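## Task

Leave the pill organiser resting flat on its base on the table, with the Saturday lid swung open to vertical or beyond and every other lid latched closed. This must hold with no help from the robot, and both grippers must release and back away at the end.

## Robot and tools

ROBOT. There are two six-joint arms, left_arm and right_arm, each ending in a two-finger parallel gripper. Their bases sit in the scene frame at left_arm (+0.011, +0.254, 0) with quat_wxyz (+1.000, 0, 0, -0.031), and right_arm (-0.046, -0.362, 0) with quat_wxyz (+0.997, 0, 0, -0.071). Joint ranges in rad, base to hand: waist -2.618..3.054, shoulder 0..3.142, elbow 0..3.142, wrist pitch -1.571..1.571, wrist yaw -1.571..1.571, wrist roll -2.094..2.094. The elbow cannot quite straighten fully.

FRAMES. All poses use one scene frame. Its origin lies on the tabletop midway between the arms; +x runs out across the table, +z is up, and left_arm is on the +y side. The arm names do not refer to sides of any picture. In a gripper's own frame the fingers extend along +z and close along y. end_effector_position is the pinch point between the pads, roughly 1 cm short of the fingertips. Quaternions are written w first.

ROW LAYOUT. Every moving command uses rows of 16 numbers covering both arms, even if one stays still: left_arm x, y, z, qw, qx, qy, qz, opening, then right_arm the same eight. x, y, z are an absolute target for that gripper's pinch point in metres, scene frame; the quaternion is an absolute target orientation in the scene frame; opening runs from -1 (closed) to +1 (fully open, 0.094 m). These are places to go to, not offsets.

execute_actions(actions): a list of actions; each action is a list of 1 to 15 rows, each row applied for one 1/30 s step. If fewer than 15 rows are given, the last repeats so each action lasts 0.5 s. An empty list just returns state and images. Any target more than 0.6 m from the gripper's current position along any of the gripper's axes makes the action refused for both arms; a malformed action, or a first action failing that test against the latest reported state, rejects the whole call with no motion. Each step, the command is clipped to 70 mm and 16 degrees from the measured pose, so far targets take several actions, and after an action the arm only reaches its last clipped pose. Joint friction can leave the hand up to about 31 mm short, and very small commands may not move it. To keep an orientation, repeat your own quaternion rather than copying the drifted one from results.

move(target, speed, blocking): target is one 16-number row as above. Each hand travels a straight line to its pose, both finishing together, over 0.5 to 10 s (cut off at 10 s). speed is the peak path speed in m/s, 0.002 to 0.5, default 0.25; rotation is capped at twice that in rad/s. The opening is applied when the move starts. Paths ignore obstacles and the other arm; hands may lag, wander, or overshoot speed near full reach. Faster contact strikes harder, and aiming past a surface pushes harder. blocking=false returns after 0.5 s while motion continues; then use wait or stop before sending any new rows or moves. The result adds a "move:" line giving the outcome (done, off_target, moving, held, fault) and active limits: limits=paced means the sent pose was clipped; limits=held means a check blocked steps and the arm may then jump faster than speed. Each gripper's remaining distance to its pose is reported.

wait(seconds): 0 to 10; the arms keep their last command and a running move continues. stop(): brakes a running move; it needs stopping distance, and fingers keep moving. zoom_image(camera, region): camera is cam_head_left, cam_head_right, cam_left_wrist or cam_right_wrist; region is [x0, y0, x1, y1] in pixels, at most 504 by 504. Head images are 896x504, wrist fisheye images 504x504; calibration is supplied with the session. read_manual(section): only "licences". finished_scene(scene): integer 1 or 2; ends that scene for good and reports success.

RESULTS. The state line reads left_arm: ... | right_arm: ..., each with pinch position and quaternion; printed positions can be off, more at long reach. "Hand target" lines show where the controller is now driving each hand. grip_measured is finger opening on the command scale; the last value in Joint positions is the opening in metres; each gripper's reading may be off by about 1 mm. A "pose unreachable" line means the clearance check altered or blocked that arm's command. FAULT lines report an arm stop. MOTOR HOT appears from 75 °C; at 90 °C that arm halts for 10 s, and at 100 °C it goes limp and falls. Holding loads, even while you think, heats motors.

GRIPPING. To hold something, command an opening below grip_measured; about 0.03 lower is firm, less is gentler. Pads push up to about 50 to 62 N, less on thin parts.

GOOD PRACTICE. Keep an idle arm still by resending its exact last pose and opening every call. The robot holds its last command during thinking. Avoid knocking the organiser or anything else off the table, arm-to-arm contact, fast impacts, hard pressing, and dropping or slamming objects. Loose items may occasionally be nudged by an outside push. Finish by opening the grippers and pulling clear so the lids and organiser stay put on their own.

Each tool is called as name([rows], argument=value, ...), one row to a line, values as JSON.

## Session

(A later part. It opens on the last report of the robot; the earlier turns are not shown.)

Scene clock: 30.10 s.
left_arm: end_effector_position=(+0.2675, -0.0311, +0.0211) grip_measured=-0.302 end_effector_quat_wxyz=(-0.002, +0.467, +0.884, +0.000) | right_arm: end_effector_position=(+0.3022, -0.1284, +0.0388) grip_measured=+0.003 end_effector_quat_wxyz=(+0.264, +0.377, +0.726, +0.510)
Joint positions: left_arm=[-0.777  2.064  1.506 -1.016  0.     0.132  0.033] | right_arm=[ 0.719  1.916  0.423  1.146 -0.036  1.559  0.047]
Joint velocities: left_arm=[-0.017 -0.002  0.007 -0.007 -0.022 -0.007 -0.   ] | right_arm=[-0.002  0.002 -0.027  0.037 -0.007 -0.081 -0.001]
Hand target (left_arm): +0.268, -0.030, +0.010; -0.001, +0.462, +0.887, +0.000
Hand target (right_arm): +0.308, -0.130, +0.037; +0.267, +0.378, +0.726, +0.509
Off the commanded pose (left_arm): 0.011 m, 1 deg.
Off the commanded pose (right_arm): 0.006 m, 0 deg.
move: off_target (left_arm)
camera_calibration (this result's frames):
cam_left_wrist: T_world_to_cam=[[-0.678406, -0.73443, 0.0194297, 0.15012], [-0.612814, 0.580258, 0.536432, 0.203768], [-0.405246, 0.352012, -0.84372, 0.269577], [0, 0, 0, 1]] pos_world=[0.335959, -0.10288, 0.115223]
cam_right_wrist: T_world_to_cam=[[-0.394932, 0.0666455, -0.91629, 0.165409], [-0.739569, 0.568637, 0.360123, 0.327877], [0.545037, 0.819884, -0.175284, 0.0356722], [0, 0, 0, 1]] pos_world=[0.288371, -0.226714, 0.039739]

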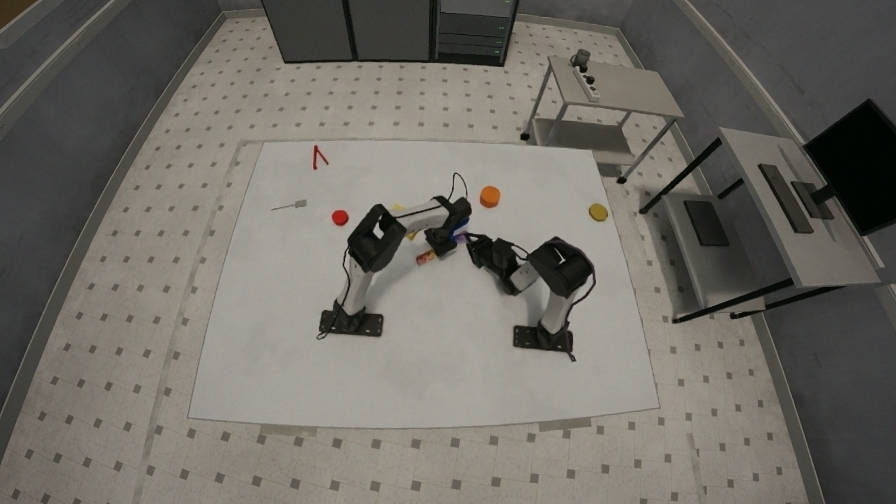

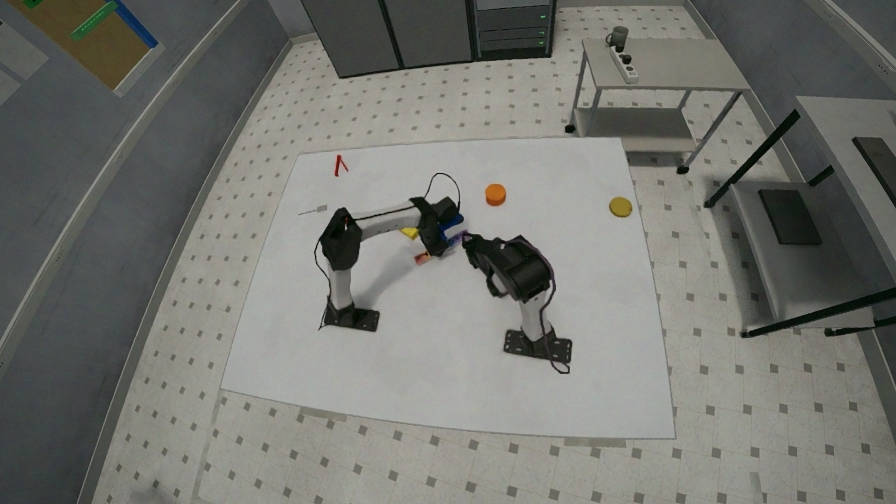

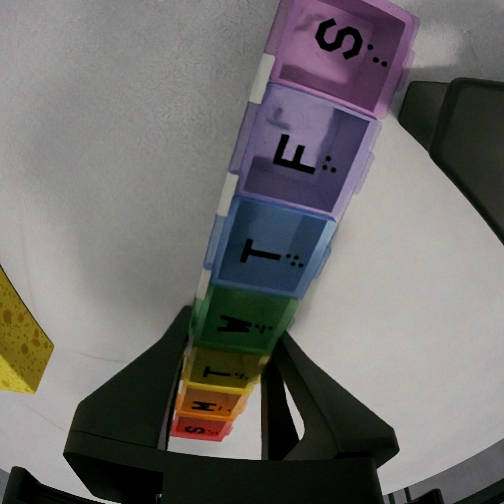

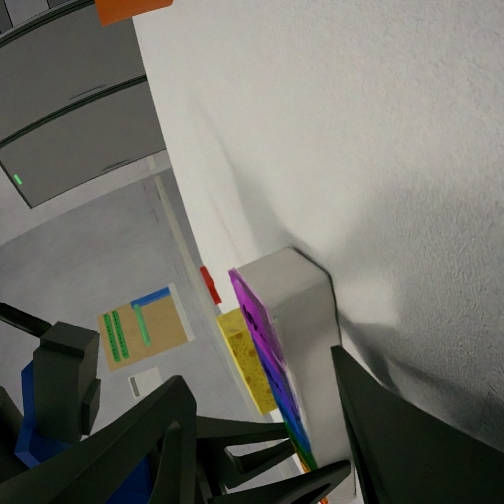

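move(target=[0.268,-0.03,0.0,0,0.462,0.887,0,-0.4, 0.323,-0.121,0.042,0.266,0.377,0.724,0.508,0], speed=0.03)

zoom_image(camera="cam_right_wrist", region=[200, 230, 420, 450])

Scene clock: 32.73 s.
left_arm: end_effector_position=(+0.2689, -0.0312, +0.0204) grip_measured=-0.303 end_effector_quat_wxyz=(+0.004, +0.457, +0.889, -0.001) | right_arm: end_effector_position=(+0.3159, -0.1209, +0.0476) grip_measured=+0.003 end_effector_quat_wxyz=(+0.268, +0.375, +0.722, +0.516)
Joint positions: left_arm=[-0.775  2.059  1.494 -0.998 -0.001  0.112  0.033] | right_arm=[ 0.715  1.916  0.484  1.101 -0.039  1.558  0.047]
Joint velocities: left_arm=[-0.017 -0.002 -0.017 -0.022 -0.051 -0.022 -0.001] | right_arm=[-0.022  0.012 -0.002 -0.022 -0.081  0.051 -0.001]
Hand target (left_arm): +0.268, -0.030, +0.001; -0.001, +0.462, +0.887, +0.000
Hand target (right_arm): +0.323, -0.122, +0.042; +0.267, +0.378, +0.726, +0.509
Off the commanded pose (left_arm): 0.020 m, 1 deg.
Off the commanded pose (right_arm): 0.009 m, 1 deg.
move: off_target (left_arm)
camera_calibration (this result's frames):
cam_left_wrist: T_world_to_cam=[[-0.662159, -0.749119, 0.0191324, 0.146213], [-0.630206, 0.570501, 0.526658, 0.209641], [-0.405445, 0.336674, -0.849862, 0.269245], [0, 0, 0, 1]] pos_world=[0.338097, -0.100718, 0.115615]
cam_right_wrist: T_world_to_cam=[[-0.382856, 0.0749954, -0.920759, 0.175817], [-0.743652, 0.566317, 0.355341, 0.331832], [0.54809, 0.820769, -0.161047, 0.0220813], [0, 0, 0, 1]] pos_world=[0.301977, -0.219231, 0.0475274]

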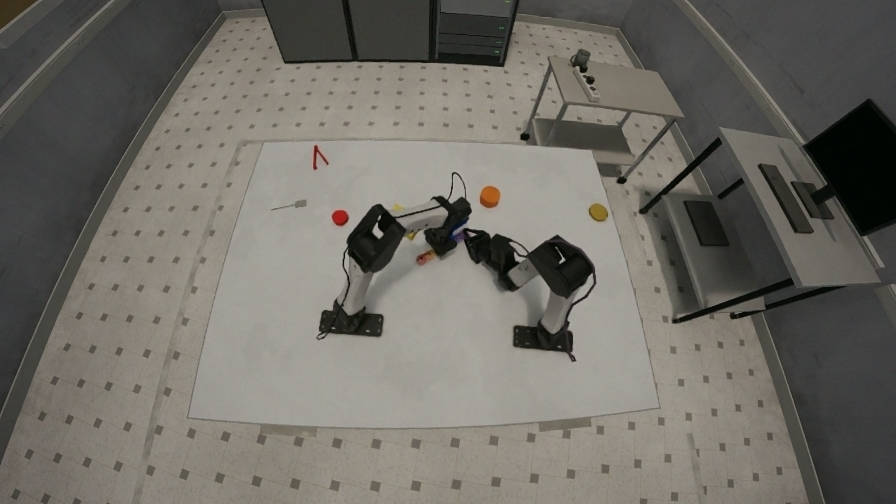

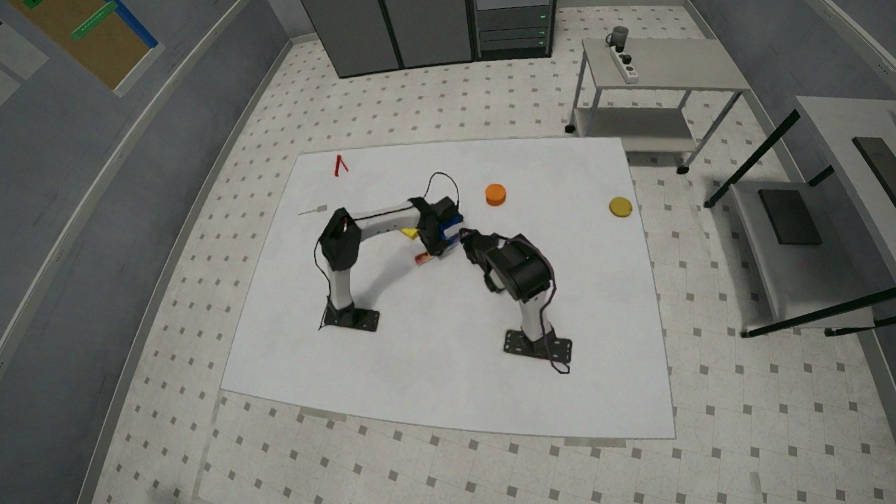

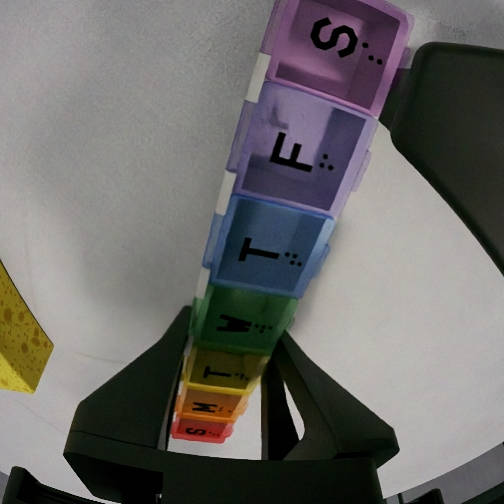

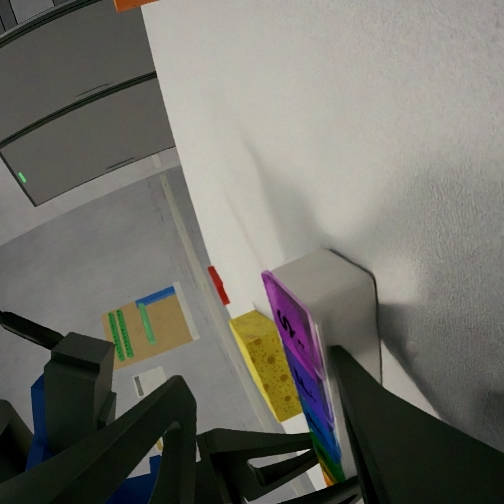

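Region (200, 230, 420, 450) of cam_right_wrist's 504x504 image, scaled by 2.291, with more detail than that image has.

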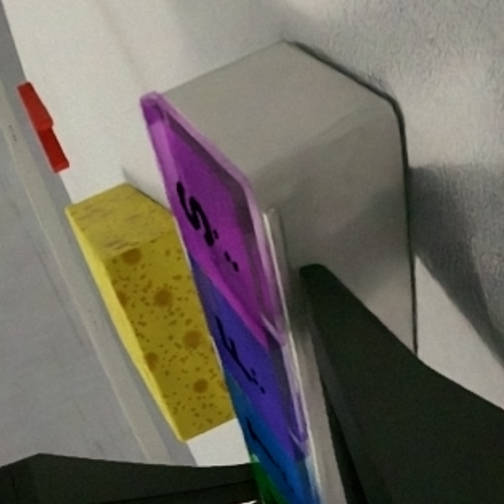

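execute_actions([
  [[0.268,-0.03,0.0,0,0.462,0.887,0,-0.4, 0.323,-0.121,0.046,0.266,0.377,0.724,0.508,-0.1]],
  [[0.268,-0.03,0.0,0,0.462,0.887,0,-0.4, 0.323,-0.121,0.046,0.266,0.377,0.724,0.508,-0.2]],
  [[0.268,-0.03,0.0,0,0.462,0.887,0,-0.4, 0.323,-0.121,0.046,0.266,0.377,0.724,0.508,-0.3]],
])

zoom_image(camera="cam_right_wrist", region=[200, 230, 420, 450])

Scene clock: 36.27 s.
left_arm: end_effector_position=(+0.2690, -0.0312, +0.0204) grip_measured=-0.303 end_effector_quat_wxyz=(+0.004, +0.456, +0.890, -0.001) | right_arm: end_effector_position=(+0.3145, -0.1217, +0.0409) grip_measured=-0.297 end_effector_quat_wxyz=(+0.261, +0.379, +0.730, +0.505)
Joint positions: left_arm=[-0.775  2.059  1.494 -0.998 -0.002  0.11   0.033] | right_arm=[ 0.715  1.916  0.487  1.067 -0.039  1.557  0.033]
Joint velocities: left_arm=[-0.002  0.002 -0.027 -0.007 -0.081  0.007 -0.001] | right_arm=[ 0.002 -0.012  0.002 -0.007  0.051 -0.081 -0.   ]
Hand target (left_arm): +0.268, -0.030, +0.001; -0.001, +0.462, +0.887, +0.000
Hand target (right_arm): +0.323, -0.121, +0.046; +0.267, +0.378, +0.726, +0.509
Off the commanded pose (left_arm): 0.020 m, 1 deg.
Off the commanded pose (right_arm): 0.010 m, 1 deg.
camera_calibration (this result's frames):
cam_left_wrist: T_world_to_cam=[[-0.660451, -0.750633, 0.0188154, 0.145767], [-0.631789, 0.569077, 0.526301, 0.210115], [-0.405767, 0.335709, -0.85009, 0.269361], [0, 0, 0, 1]] pos_world=[0.338318, -0.100581, 0.115655]
cam_right_wrist: T_world_to_cam=[[-0.406278, 0.0594958, -0.911811, 0.174281], [-0.73474, 0.57197, 0.364701, 0.331128], [0.543227, 0.818114, -0.188665, 0.0248127], [0, 0, 0, 1]] pos_world=[0.300621, -0.220064, 0.0428295]

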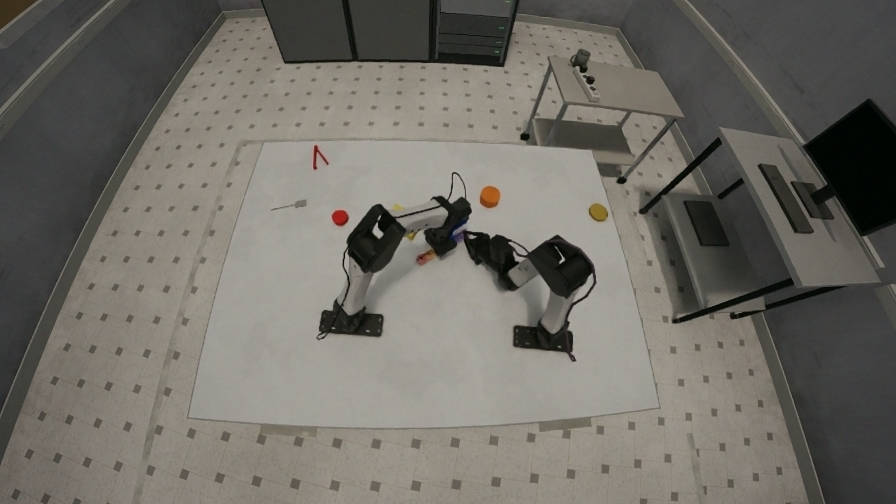

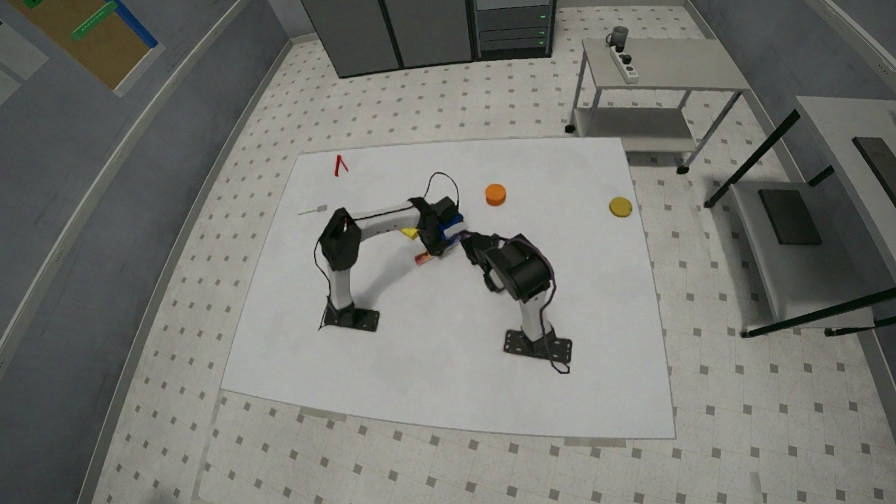

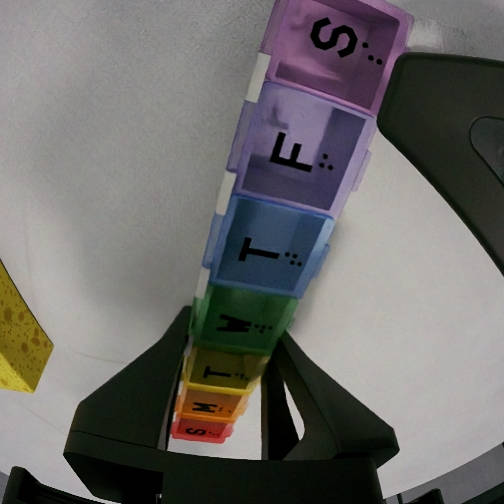

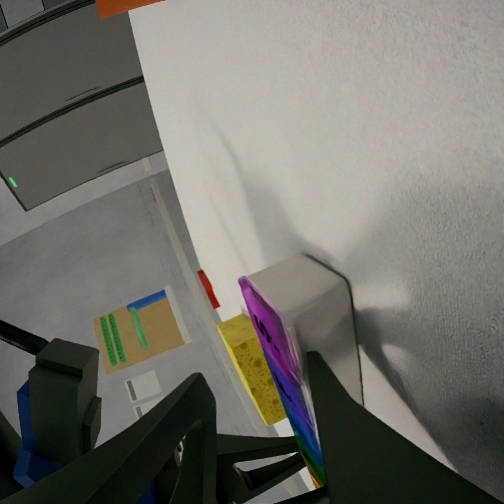

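Region (200, 230, 420, 450) of cam_right_wrist's 504x504 image, scaled by 2.291, with more detail than that image has.

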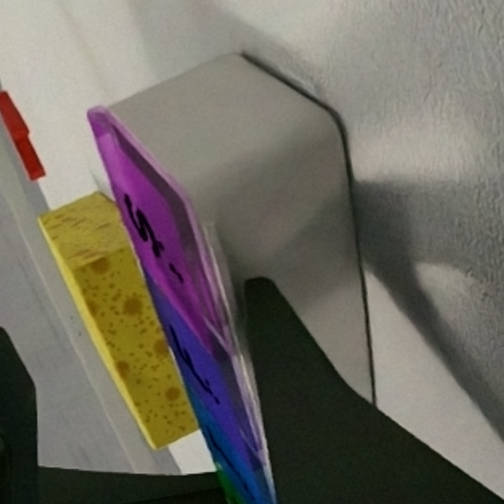

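move(target=[0.268,-0.03,0.0,0,0.462,0.887,0,-0.4, 0.308,-0.138,0.052,0.266,0.377,0.724,0.508,0], speed=0.03)

zoom_image(camera="cam_right_wrist", region=[200, 200, 420, 420])

Scene clock: 38.57 s.
left_arm: end_effector_position=(+0.2690, -0.0313, +0.0205) grip_measured=-0.303 end_effector_quat_wxyz=(+0.005, +0.456, +0.890, -0.001) | right_arm: end_effector_position=(+0.3112, -0.1311, +0.0553) grip_measured=-0.003 end_effector_quat_wxyz=(+0.268, +0.376, +0.723, +0.514)
Joint positions: left_arm=[-0.775  2.056  1.491 -0.995 -0.002  0.111  0.033] | right_arm=[ 0.693  1.85   0.449  1.067 -0.059  1.55   0.047]
Joint velocities: left_arm=[-0.007 -0.002  0.017 -0.007  0.051 -0.022  0.   ] | right_arm=[-0.012 -0.002 -0.012  0.051 -0.007 -0.007  0.   ]
Hand target (left_arm): +0.268, -0.030, +0.001; -0.001, +0.462, +0.887, +0.000
Hand target (right_arm): +0.308, -0.138, +0.052; +0.267, +0.378, +0.726, +0.509
Off the commanded pose (left_arm): 0.021 m, 1 deg.
Off the commanded pose (right_arm): 0.008 m, 1 deg.
move: off_target (left_arm)
camera_calibration (this result's frames):
cam_left_wrist: T_world_to_cam=[[-0.661343, -0.74984, 0.0191107, 0.146017], [-0.63208, 0.570838, 0.524042, 0.21029], [-0.403856, 0.334492, -0.851478, 0.26896], [0, 0, 0, 1]] pos_world=[0.338108, -0.100517, 0.116022]
cam_right_wrist: T_world_to_cam=[[-0.384345, 0.0731406, -0.920288, 0.182057], [-0.742623, 0.567713, 0.355265, 0.331221], [0.548444, 0.819971, -0.163882, 0.0342067], [0, 0, 0, 1]] pos_world=[0.297184, -0.229403, 0.0554793]

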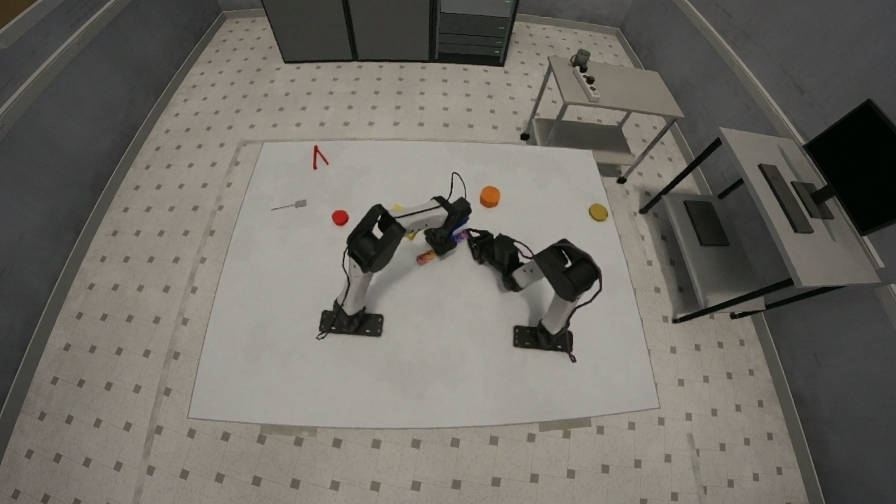

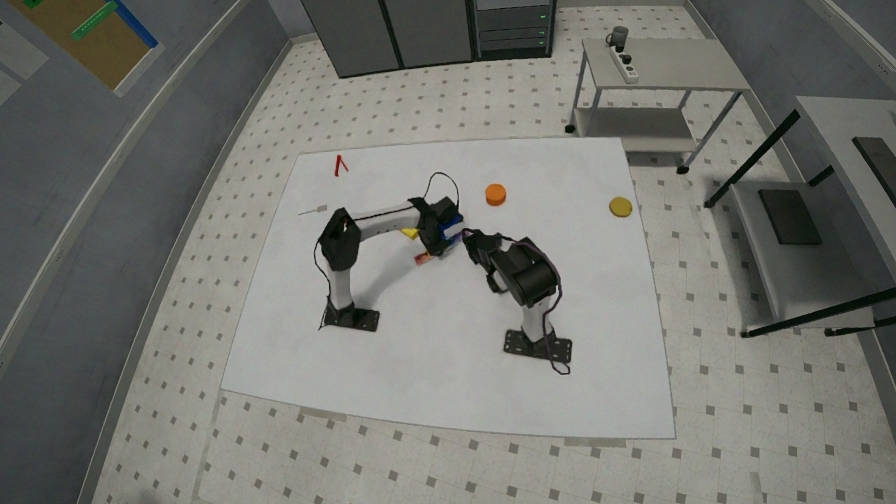

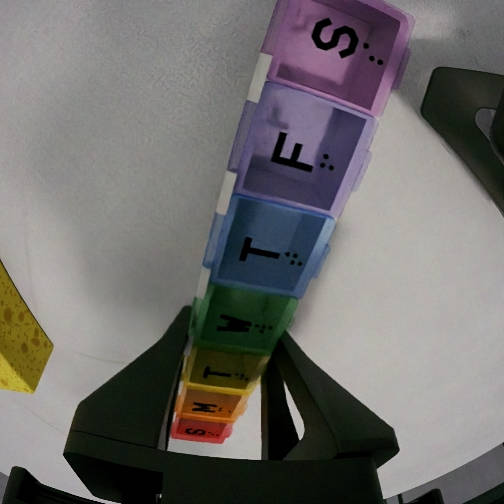

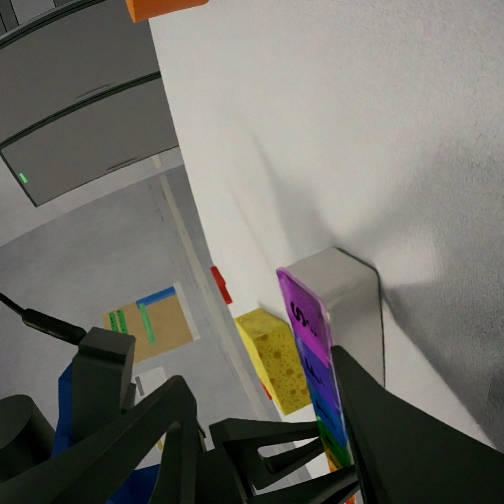

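Region (200, 200, 420, 420) of cam_right_wrist's 504x504 image, scaled by 2.291, with more detail than that image has.

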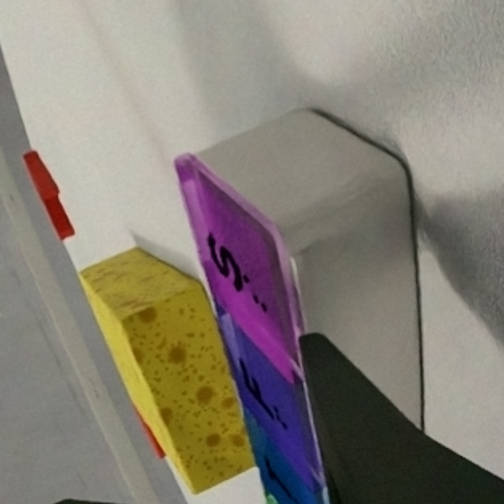

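move(target=[0.268,-0.03,0.0,0,0.462,0.887,0,-0.4, 0.324,-0.126,0.053,0.266,0.377,0.724,0.508,0.4], speed=0.02)

zoom_image(camera="cam_right_wrist", region=[230, 220, 450, 440])

Scene clock: 41.70 s.
left_arm: end_effector_position=(+0.2692, -0.0315, +0.0210) grip_measured=-0.303 end_effector_quat_wxyz=(+0.007, +0.457, +0.890, -0.002) | right_arm: end_effector_position=(+0.3199, -0.1254, +0.0645) grip_measured=+0.397 end_effector_quat_wxyz=(+0.272, +0.371, +0.717, +0.523)
Joint positions: left_arm=[-0.775  2.054  1.489 -0.992 -0.002  0.111  0.033] | right_arm=[ 0.693  1.853  0.486  1.058 -0.06   1.549  0.066]
Joint velocities: left_arm=[ 0.012  0.002  0.012  0.037 -0.007  0.037 -0.001] | right_arm=[ 0.007  0.002  0.002 -0.022 -0.081  0.081 -0.   ]
Hand target (left_arm): +0.268, -0.030, +0.001; -0.000, +0.462, +0.887, +0.000
Hand target (right_arm): +0.324, -0.126, +0.053; +0.266, +0.378, +0.726, +0.510
Off the commanded pose (left_arm): 0.021 m, 1 deg.
Off the commanded pose (right_arm): 0.012 m, 2 deg.
move: off_target (left_arm, right_arm)
camera_calibration (this result's frames):
cam_left_wrist: T_world_to_cam=[[-0.661669, -0.749544, 0.0194535, 0.146066], [-0.632932, 0.572262, 0.521454, 0.210605], [-0.401985, 0.332717, -0.853058, 0.26898], [0, 0, 0, 1]] pos_world=[0.338071, -0.100533, 0.116793]
cam_right_wrist: T_world_to_cam=[[-0.364766, 0.0847737, -0.927232, 0.189051], [-0.751211, 0.561576, 0.346863, 0.33371], [0.550116, 0.823071, -0.14116, 0.0246241], [0, 0, 0, 1]] pos_world=[0.3061, -0.223697, 0.0630187]

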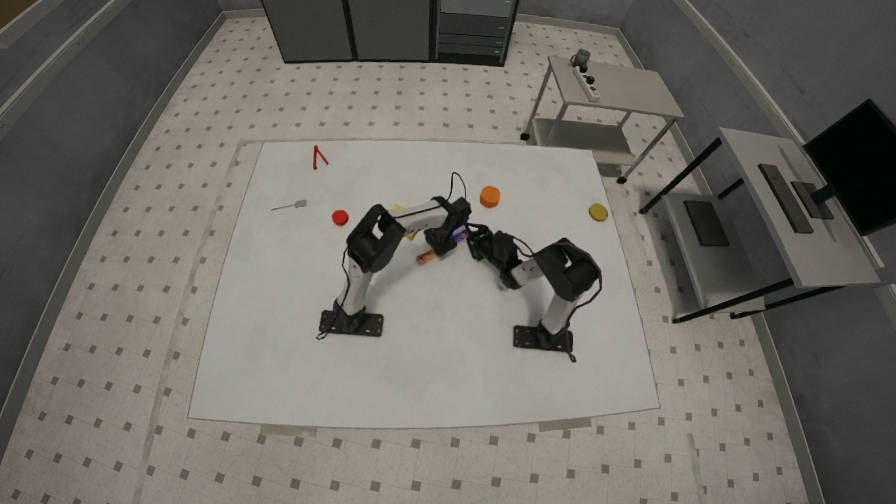

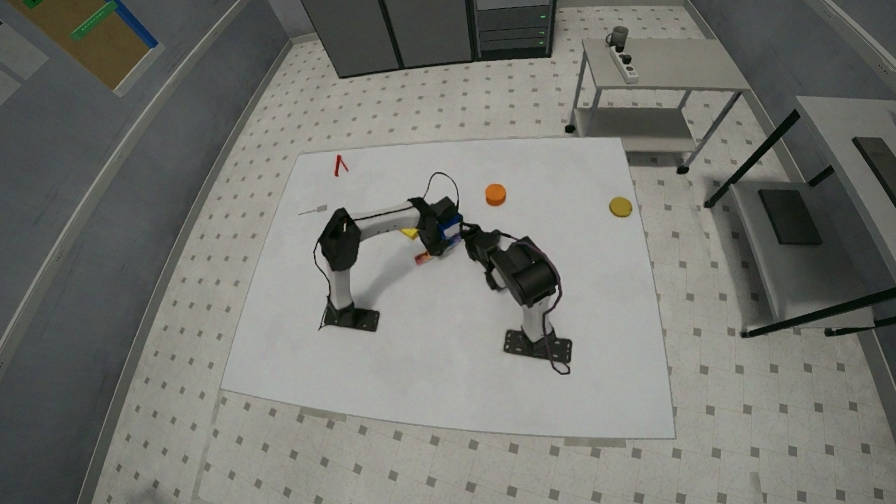

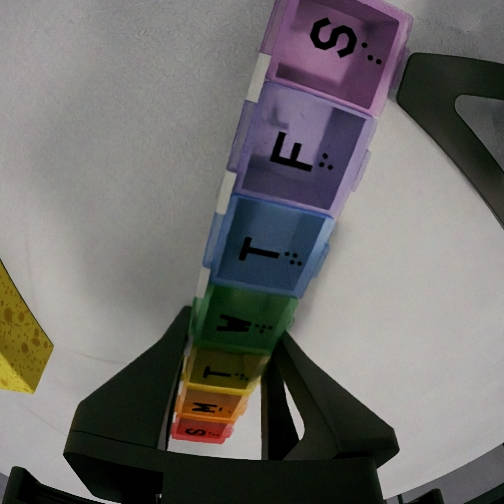

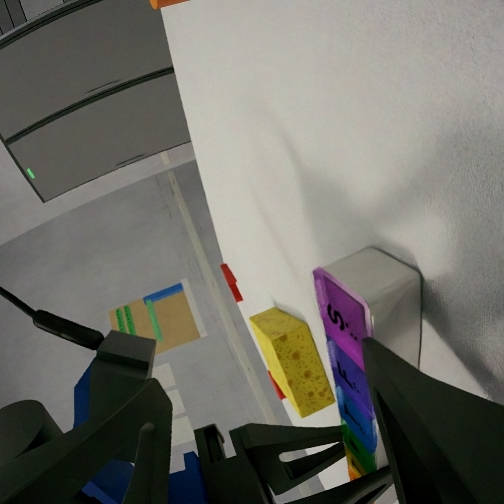

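Region (230, 220, 450, 440) of cam_right_wrist's 504x504 image, scaled by 2.291, with more detail than that image has.

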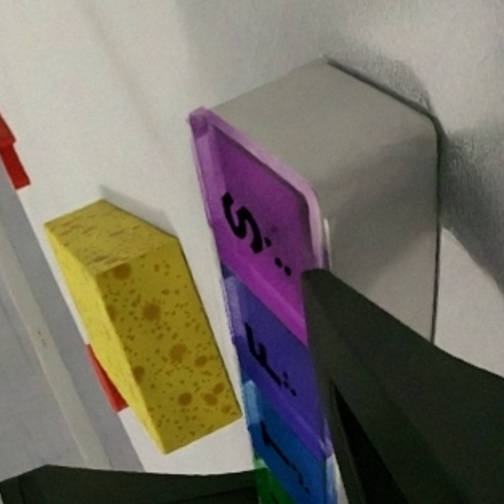

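move(target=[0.268,-0.03,0.0,0,0.462,0.887,0,-0.4, 0.309,-0.135,0.044,0.266,0.377,0.724,0.508,0.3], speed=0.03)

Scene clock: 44.60 s.
left_arm: end_effector_position=(+0.2692, -0.0314, +0.0208) grip_measured=-0.303 end_effector_quat_wxyz=(+0.007, +0.456, +0.890, -0.002) | right_arm: end_effector_position=(+0.3136, -0.1293, +0.0572) grip_measured=+0.303 end_effector_quat_wxyz=(+0.272, +0.372, +0.718, +0.522)
Joint positions: left_arm=[-0.775  2.053  1.487 -0.99  -0.002  0.11   0.033] | right_arm=[ 0.693  1.871  0.453  1.105 -0.06   1.549  0.061]
Joint velocities: left_arm=[-0.017 -0.007 -0.002  0.037 -0.037  0.007  0.   ] | right_arm=[-0.012 -0.002 -0.017  0.051 -0.037  0.022 -0.   ]
Hand target (left_arm): +0.268, -0.029, +0.001; -0.001, +0.462, +0.887, +0.000
Hand target (right_arm): +0.309, -0.135, +0.044; +0.266, +0.378, +0.726, +0.509
Off the commanded pose (left_arm): 0.021 m, 1 deg.
Off the commanded pose (right_arm): 0.015 m, 2 deg.
move: off_target (left_arm, right_arm)
camera_calibration (this result's frames):
cam_left_wrist: T_world_to_cam=[[-0.661108, -0.750046, 0.0191725, 0.145983], [-0.633781, 0.571942, 0.520772, 0.210866], [-0.401569, 0.332136, -0.85348, 0.268669], [0, 0, 0, 1]] pos_world=[0.338042, -0.100344, 0.116692]
cam_right_wrist: T_world_to_cam=[[-0.36778, 0.0829263, -0.926208, 0.180927], [-0.750081, 0.562268, 0.348185, 0.333317], [0.549651, 0.822786, -0.144589, 0.0306061], [0, 0, 0, 1]] pos_world=[0.299733, -0.227599, 0.0559453]

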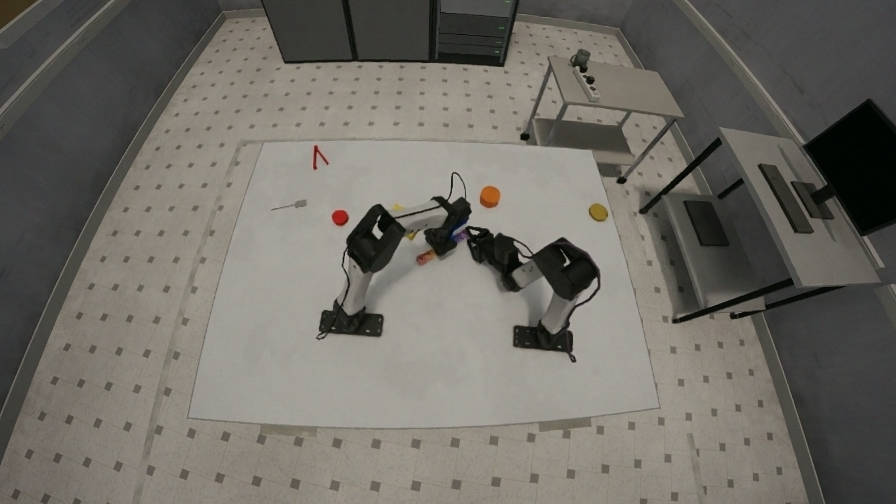

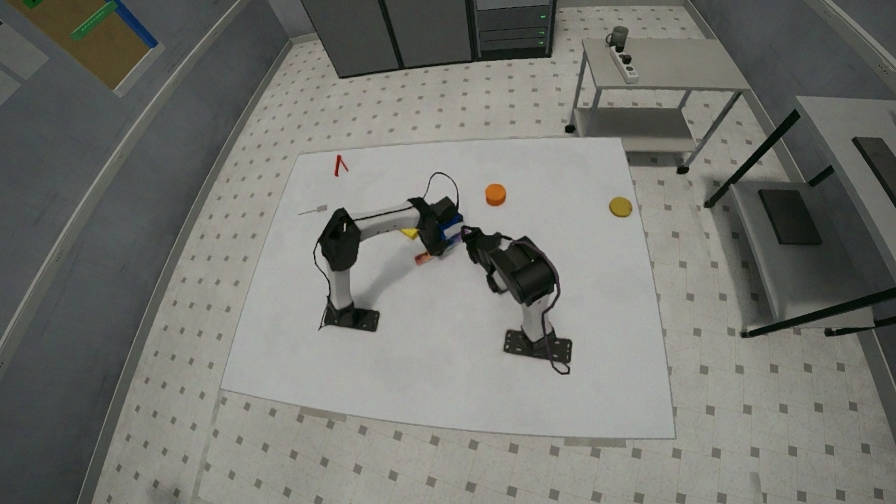

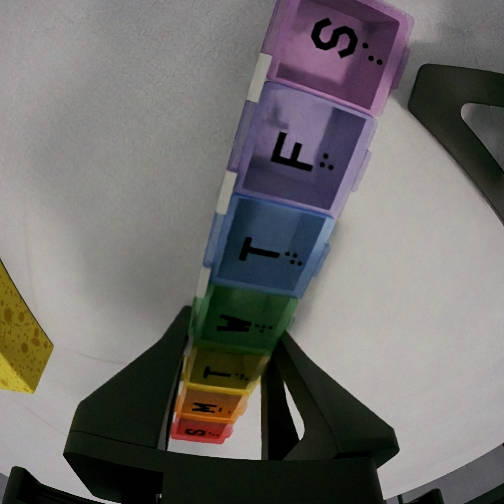

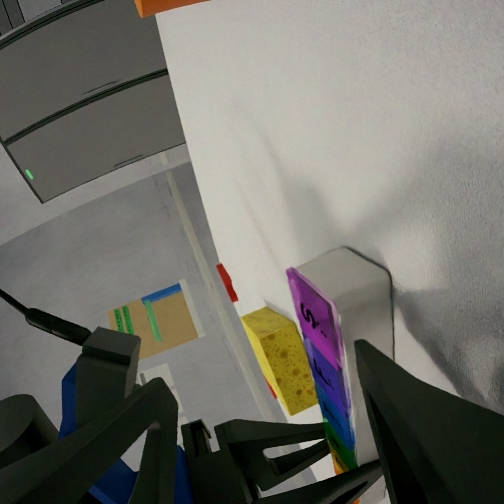

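execute_actions([
  [[0.268,-0.03,0.0,0,0.462,0.887,0,-0.4, 0.316,-0.131,0.045,0.266,0.377,0.724,0.508,0.45]],
  [[0.268,-0.03,0.0,0,0.462,0.887,0,-0.4, 0.320,-0.1285,0.046,0.266,0.377,0.724,0.508,0.45]],
  [[0.268,-0.03,0.0,0,0.462,0.887,0,-0.4, 0.3235,-0.1265,0.046,0.266,0.377,0.724,0.508,0.45]],
  [[0.268,-0.03,0.0,0,0.462,0.887,0,-0.4, 0.3235,-0.1265,0.046,0.266,0.377,0.724,0.508,0.45]],
])

Scene clock: 48.30 s.
left_arm: end_effector_position=(+0.2692, -0.0314, +0.0208) grip_measured=-0.303 end_effector_quat_wxyz=(+0.007, +0.456, +0.890, -0.002) | right_arm: end_effector_position=(+0.3203, -0.1252, +0.0544) grip_measured=+0.447 end_effector_quat_wxyz=(+0.270, +0.373, +0.720, +0.520)
Joint positions: left_arm=[-0.775  2.053  1.487 -0.99  -0.002  0.11   0.033] | right_arm=[ 0.693  1.896  0.487  1.089 -0.06   1.549  0.068]
Joint velocities: left_arm=[-0.017 -0.007  0.002 -0.037  0.022 -0.022  0.001] | right_arm=[-0.022 -0.012 -0.002 -0.022  0.037 -0.022 -0.   ]
Hand target (left_arm): +0.268, -0.030, +0.001; -0.001, +0.462, +0.887, +0.000
Hand target (right_arm): +0.323, -0.127, +0.046; +0.266, +0.378, +0.726, +0.509
Off the commanded pose (left_arm): 0.021 m, 1 deg.
Off the commanded pose (right_arm): 0.009 m, 2 deg.
camera_calibration (this result's frames):
cam_left_wrist: T_world_to_cam=[[-0.661108, -0.750046, 0.0191725, 0.145983], [-0.633781, 0.571942, 0.520772, 0.210866], [-0.401569, 0.332136, -0.85348, 0.268669], [0, 0, 0, 1]] pos_world=[0.338042, -0.100344, 0.116692]
cam_right_wrist: T_world_to_cam=[[-0.373197, 0.0796062, -0.924331, 0.18168], [-0.748036, 0.563522, 0.35055, 0.336371], [0.548787, 0.822257, -0.150756, 0.0237033], [0, 0, 0, 1]] pos_world=[0.306412, -0.223506, 0.0535911]

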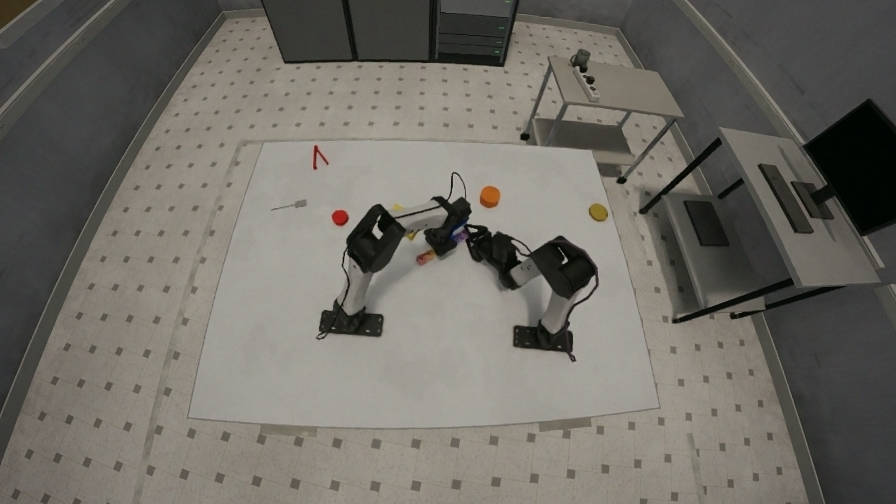

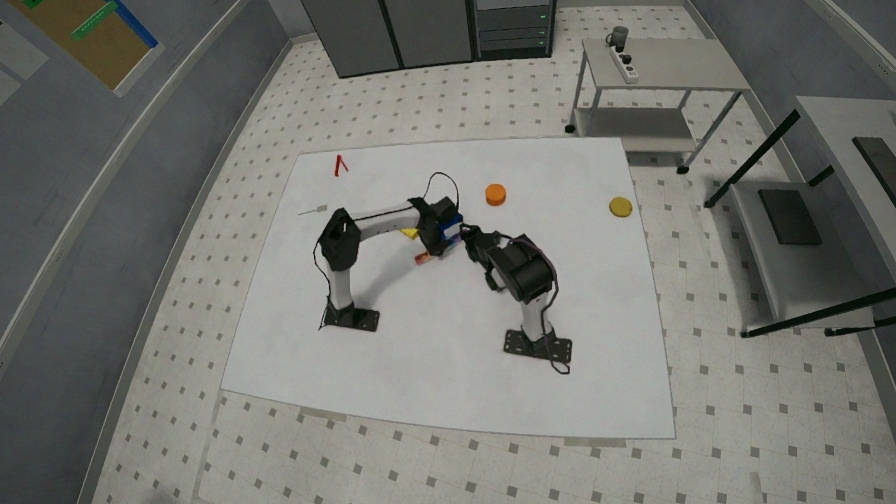

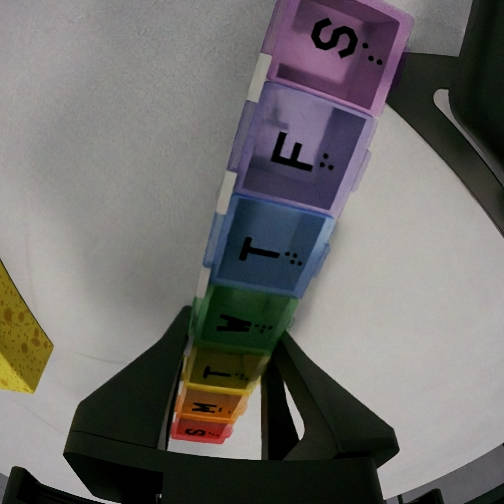

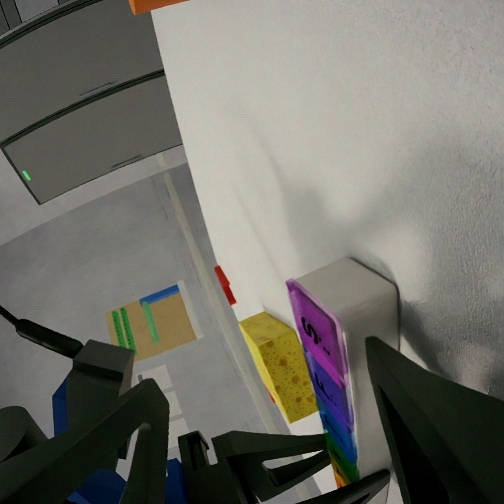

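execute_actions([
  [[0.268,-0.03,-0.01,0,0.462,0.887,0,-0.4, 0.320,-0.1255,0.056,0.266,0.377,0.724,0.508,0.3]],
  [[0.268,-0.03,-0.01,0,0.462,0.887,0,-0.4, 0.320,-0.1255,0.058,0.266,0.377,0.724,0.508,0.18]],
  [[0.268,-0.03,-0.01,0,0.462,0.887,0,-0.4, 0.320,-0.1255,0.06,0.266,0.377,0.724,0.508,0.06]],
  [[0.268,-0.03,-0.01,0,0.462,0.887,0,-0.4, 0.320,-0.1255,0.062,0.266,0.377,0.724,0.508,-0.06]],
  [[0.268,-0.03,-0.01,0,0.462,0.887,0,-0.4, 0.320,-0.1255,0.064,0.266,0.377,0.724,0.508,-0.2]],
])

zoom_image(camera="cam_right_wrist", region=[200, 220, 420, 440])

Scene clock: 53.10 s.
left_arm: end_effector_position=(+0.2695, -0.0309, +0.0189) grip_measured=-0.304 end_effector_quat_wxyz=(+0.009, +0.458, +0.889, -0.000) | right_arm: end_effector_position=(+0.3170, -0.1275, +0.0595) grip_measured=-0.197 end_effector_quat_wxyz=(+0.265, +0.378, +0.727, +0.509)
Joint positions: left_arm=[-0.775  2.053  1.479 -0.98  -0.005  0.115  0.033] | right_arm=[ 0.693  1.83   0.487  0.993 -0.059  1.549  0.038]
Joint velocities: left_arm=[ 0.007 -0.012  0.002 -0.066 -0.051  0.007 -0.001] | right_arm=[ 0.012 -0.007 -0.002  0.007 -0.11   0.007  0.   ]
Hand target (left_arm): +0.267, -0.029, -0.009; -0.001, +0.462, +0.887, +0.000
Hand target (right_arm): +0.320, -0.126, +0.064; +0.267, +0.378, +0.726, +0.510
Off the commanded pose (left_arm): 0.029 m, 1 deg.
Off the commanded pose (right_arm): 0.006 m, 0 deg.
camera_calibration (this result's frames):
cam_left_wrist: T_world_to_cam=[[-0.664562, -0.747064, 0.0159032, 0.147711], [-0.6332, 0.574318, 0.518862, 0.211703], [-0.396756, 0.334746, -0.85471, 0.265801], [0, 0, 0, 1]] pos_world=[0.337672, -0.100211, 0.114989]
cam_right_wrist: T_world_to_cam=[[-0.396108, 0.0654998, -0.915865, 0.190365], [-0.738116, 0.570576, 0.360039, 0.330687], [0.546152, 0.818629, -0.177663, 0.0301495], [0, 0, 0, 1]] pos_world=[0.303025, -0.225832, 0.0606449]

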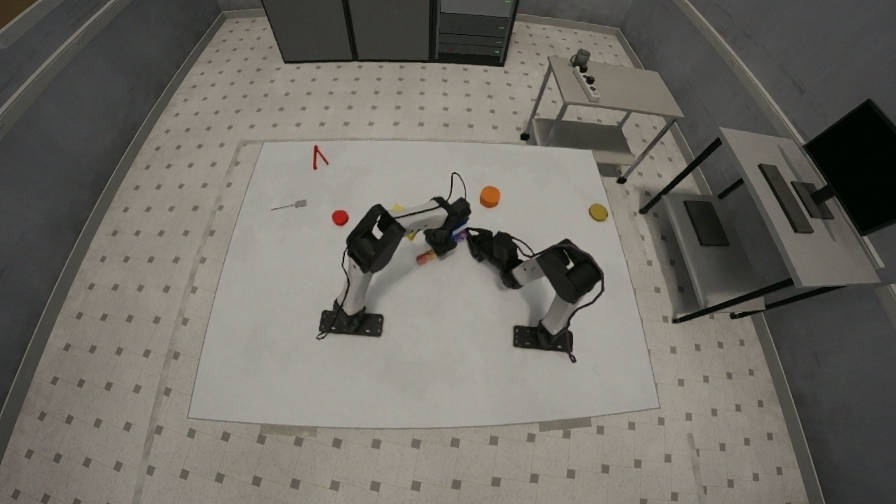

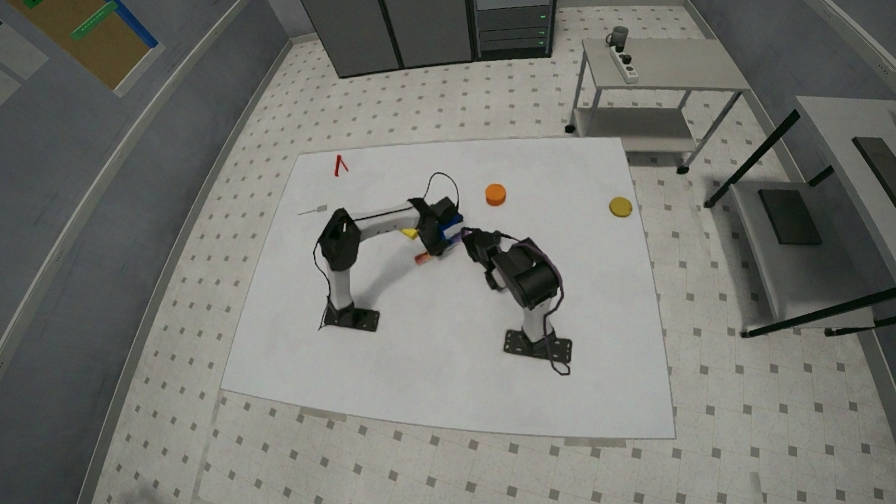

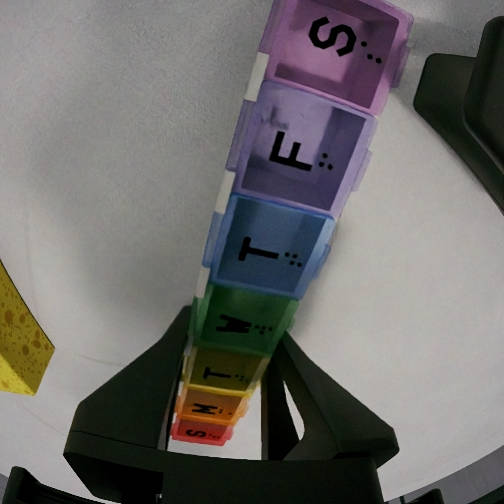

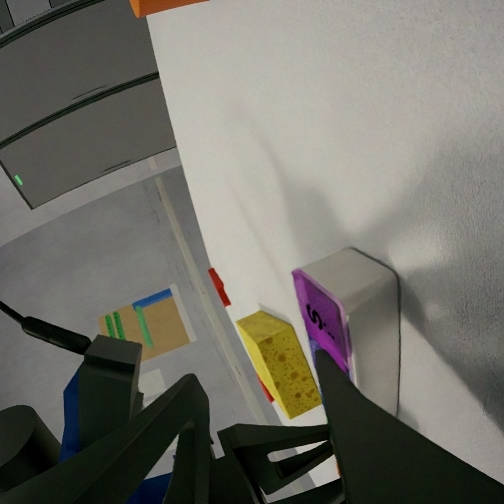

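Region (200, 220, 420, 440) of cam_right_wrist's 504x504 image, scaled by 2.291, with more detail than that image has.

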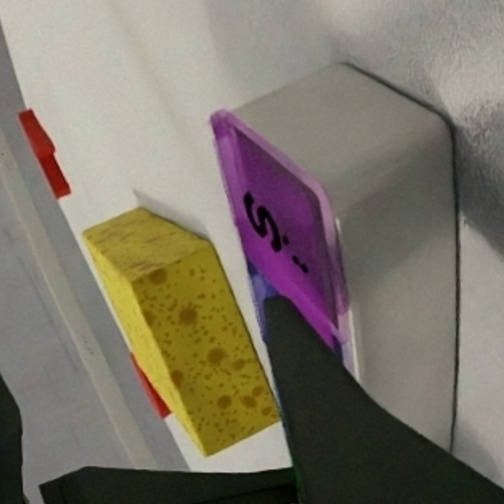

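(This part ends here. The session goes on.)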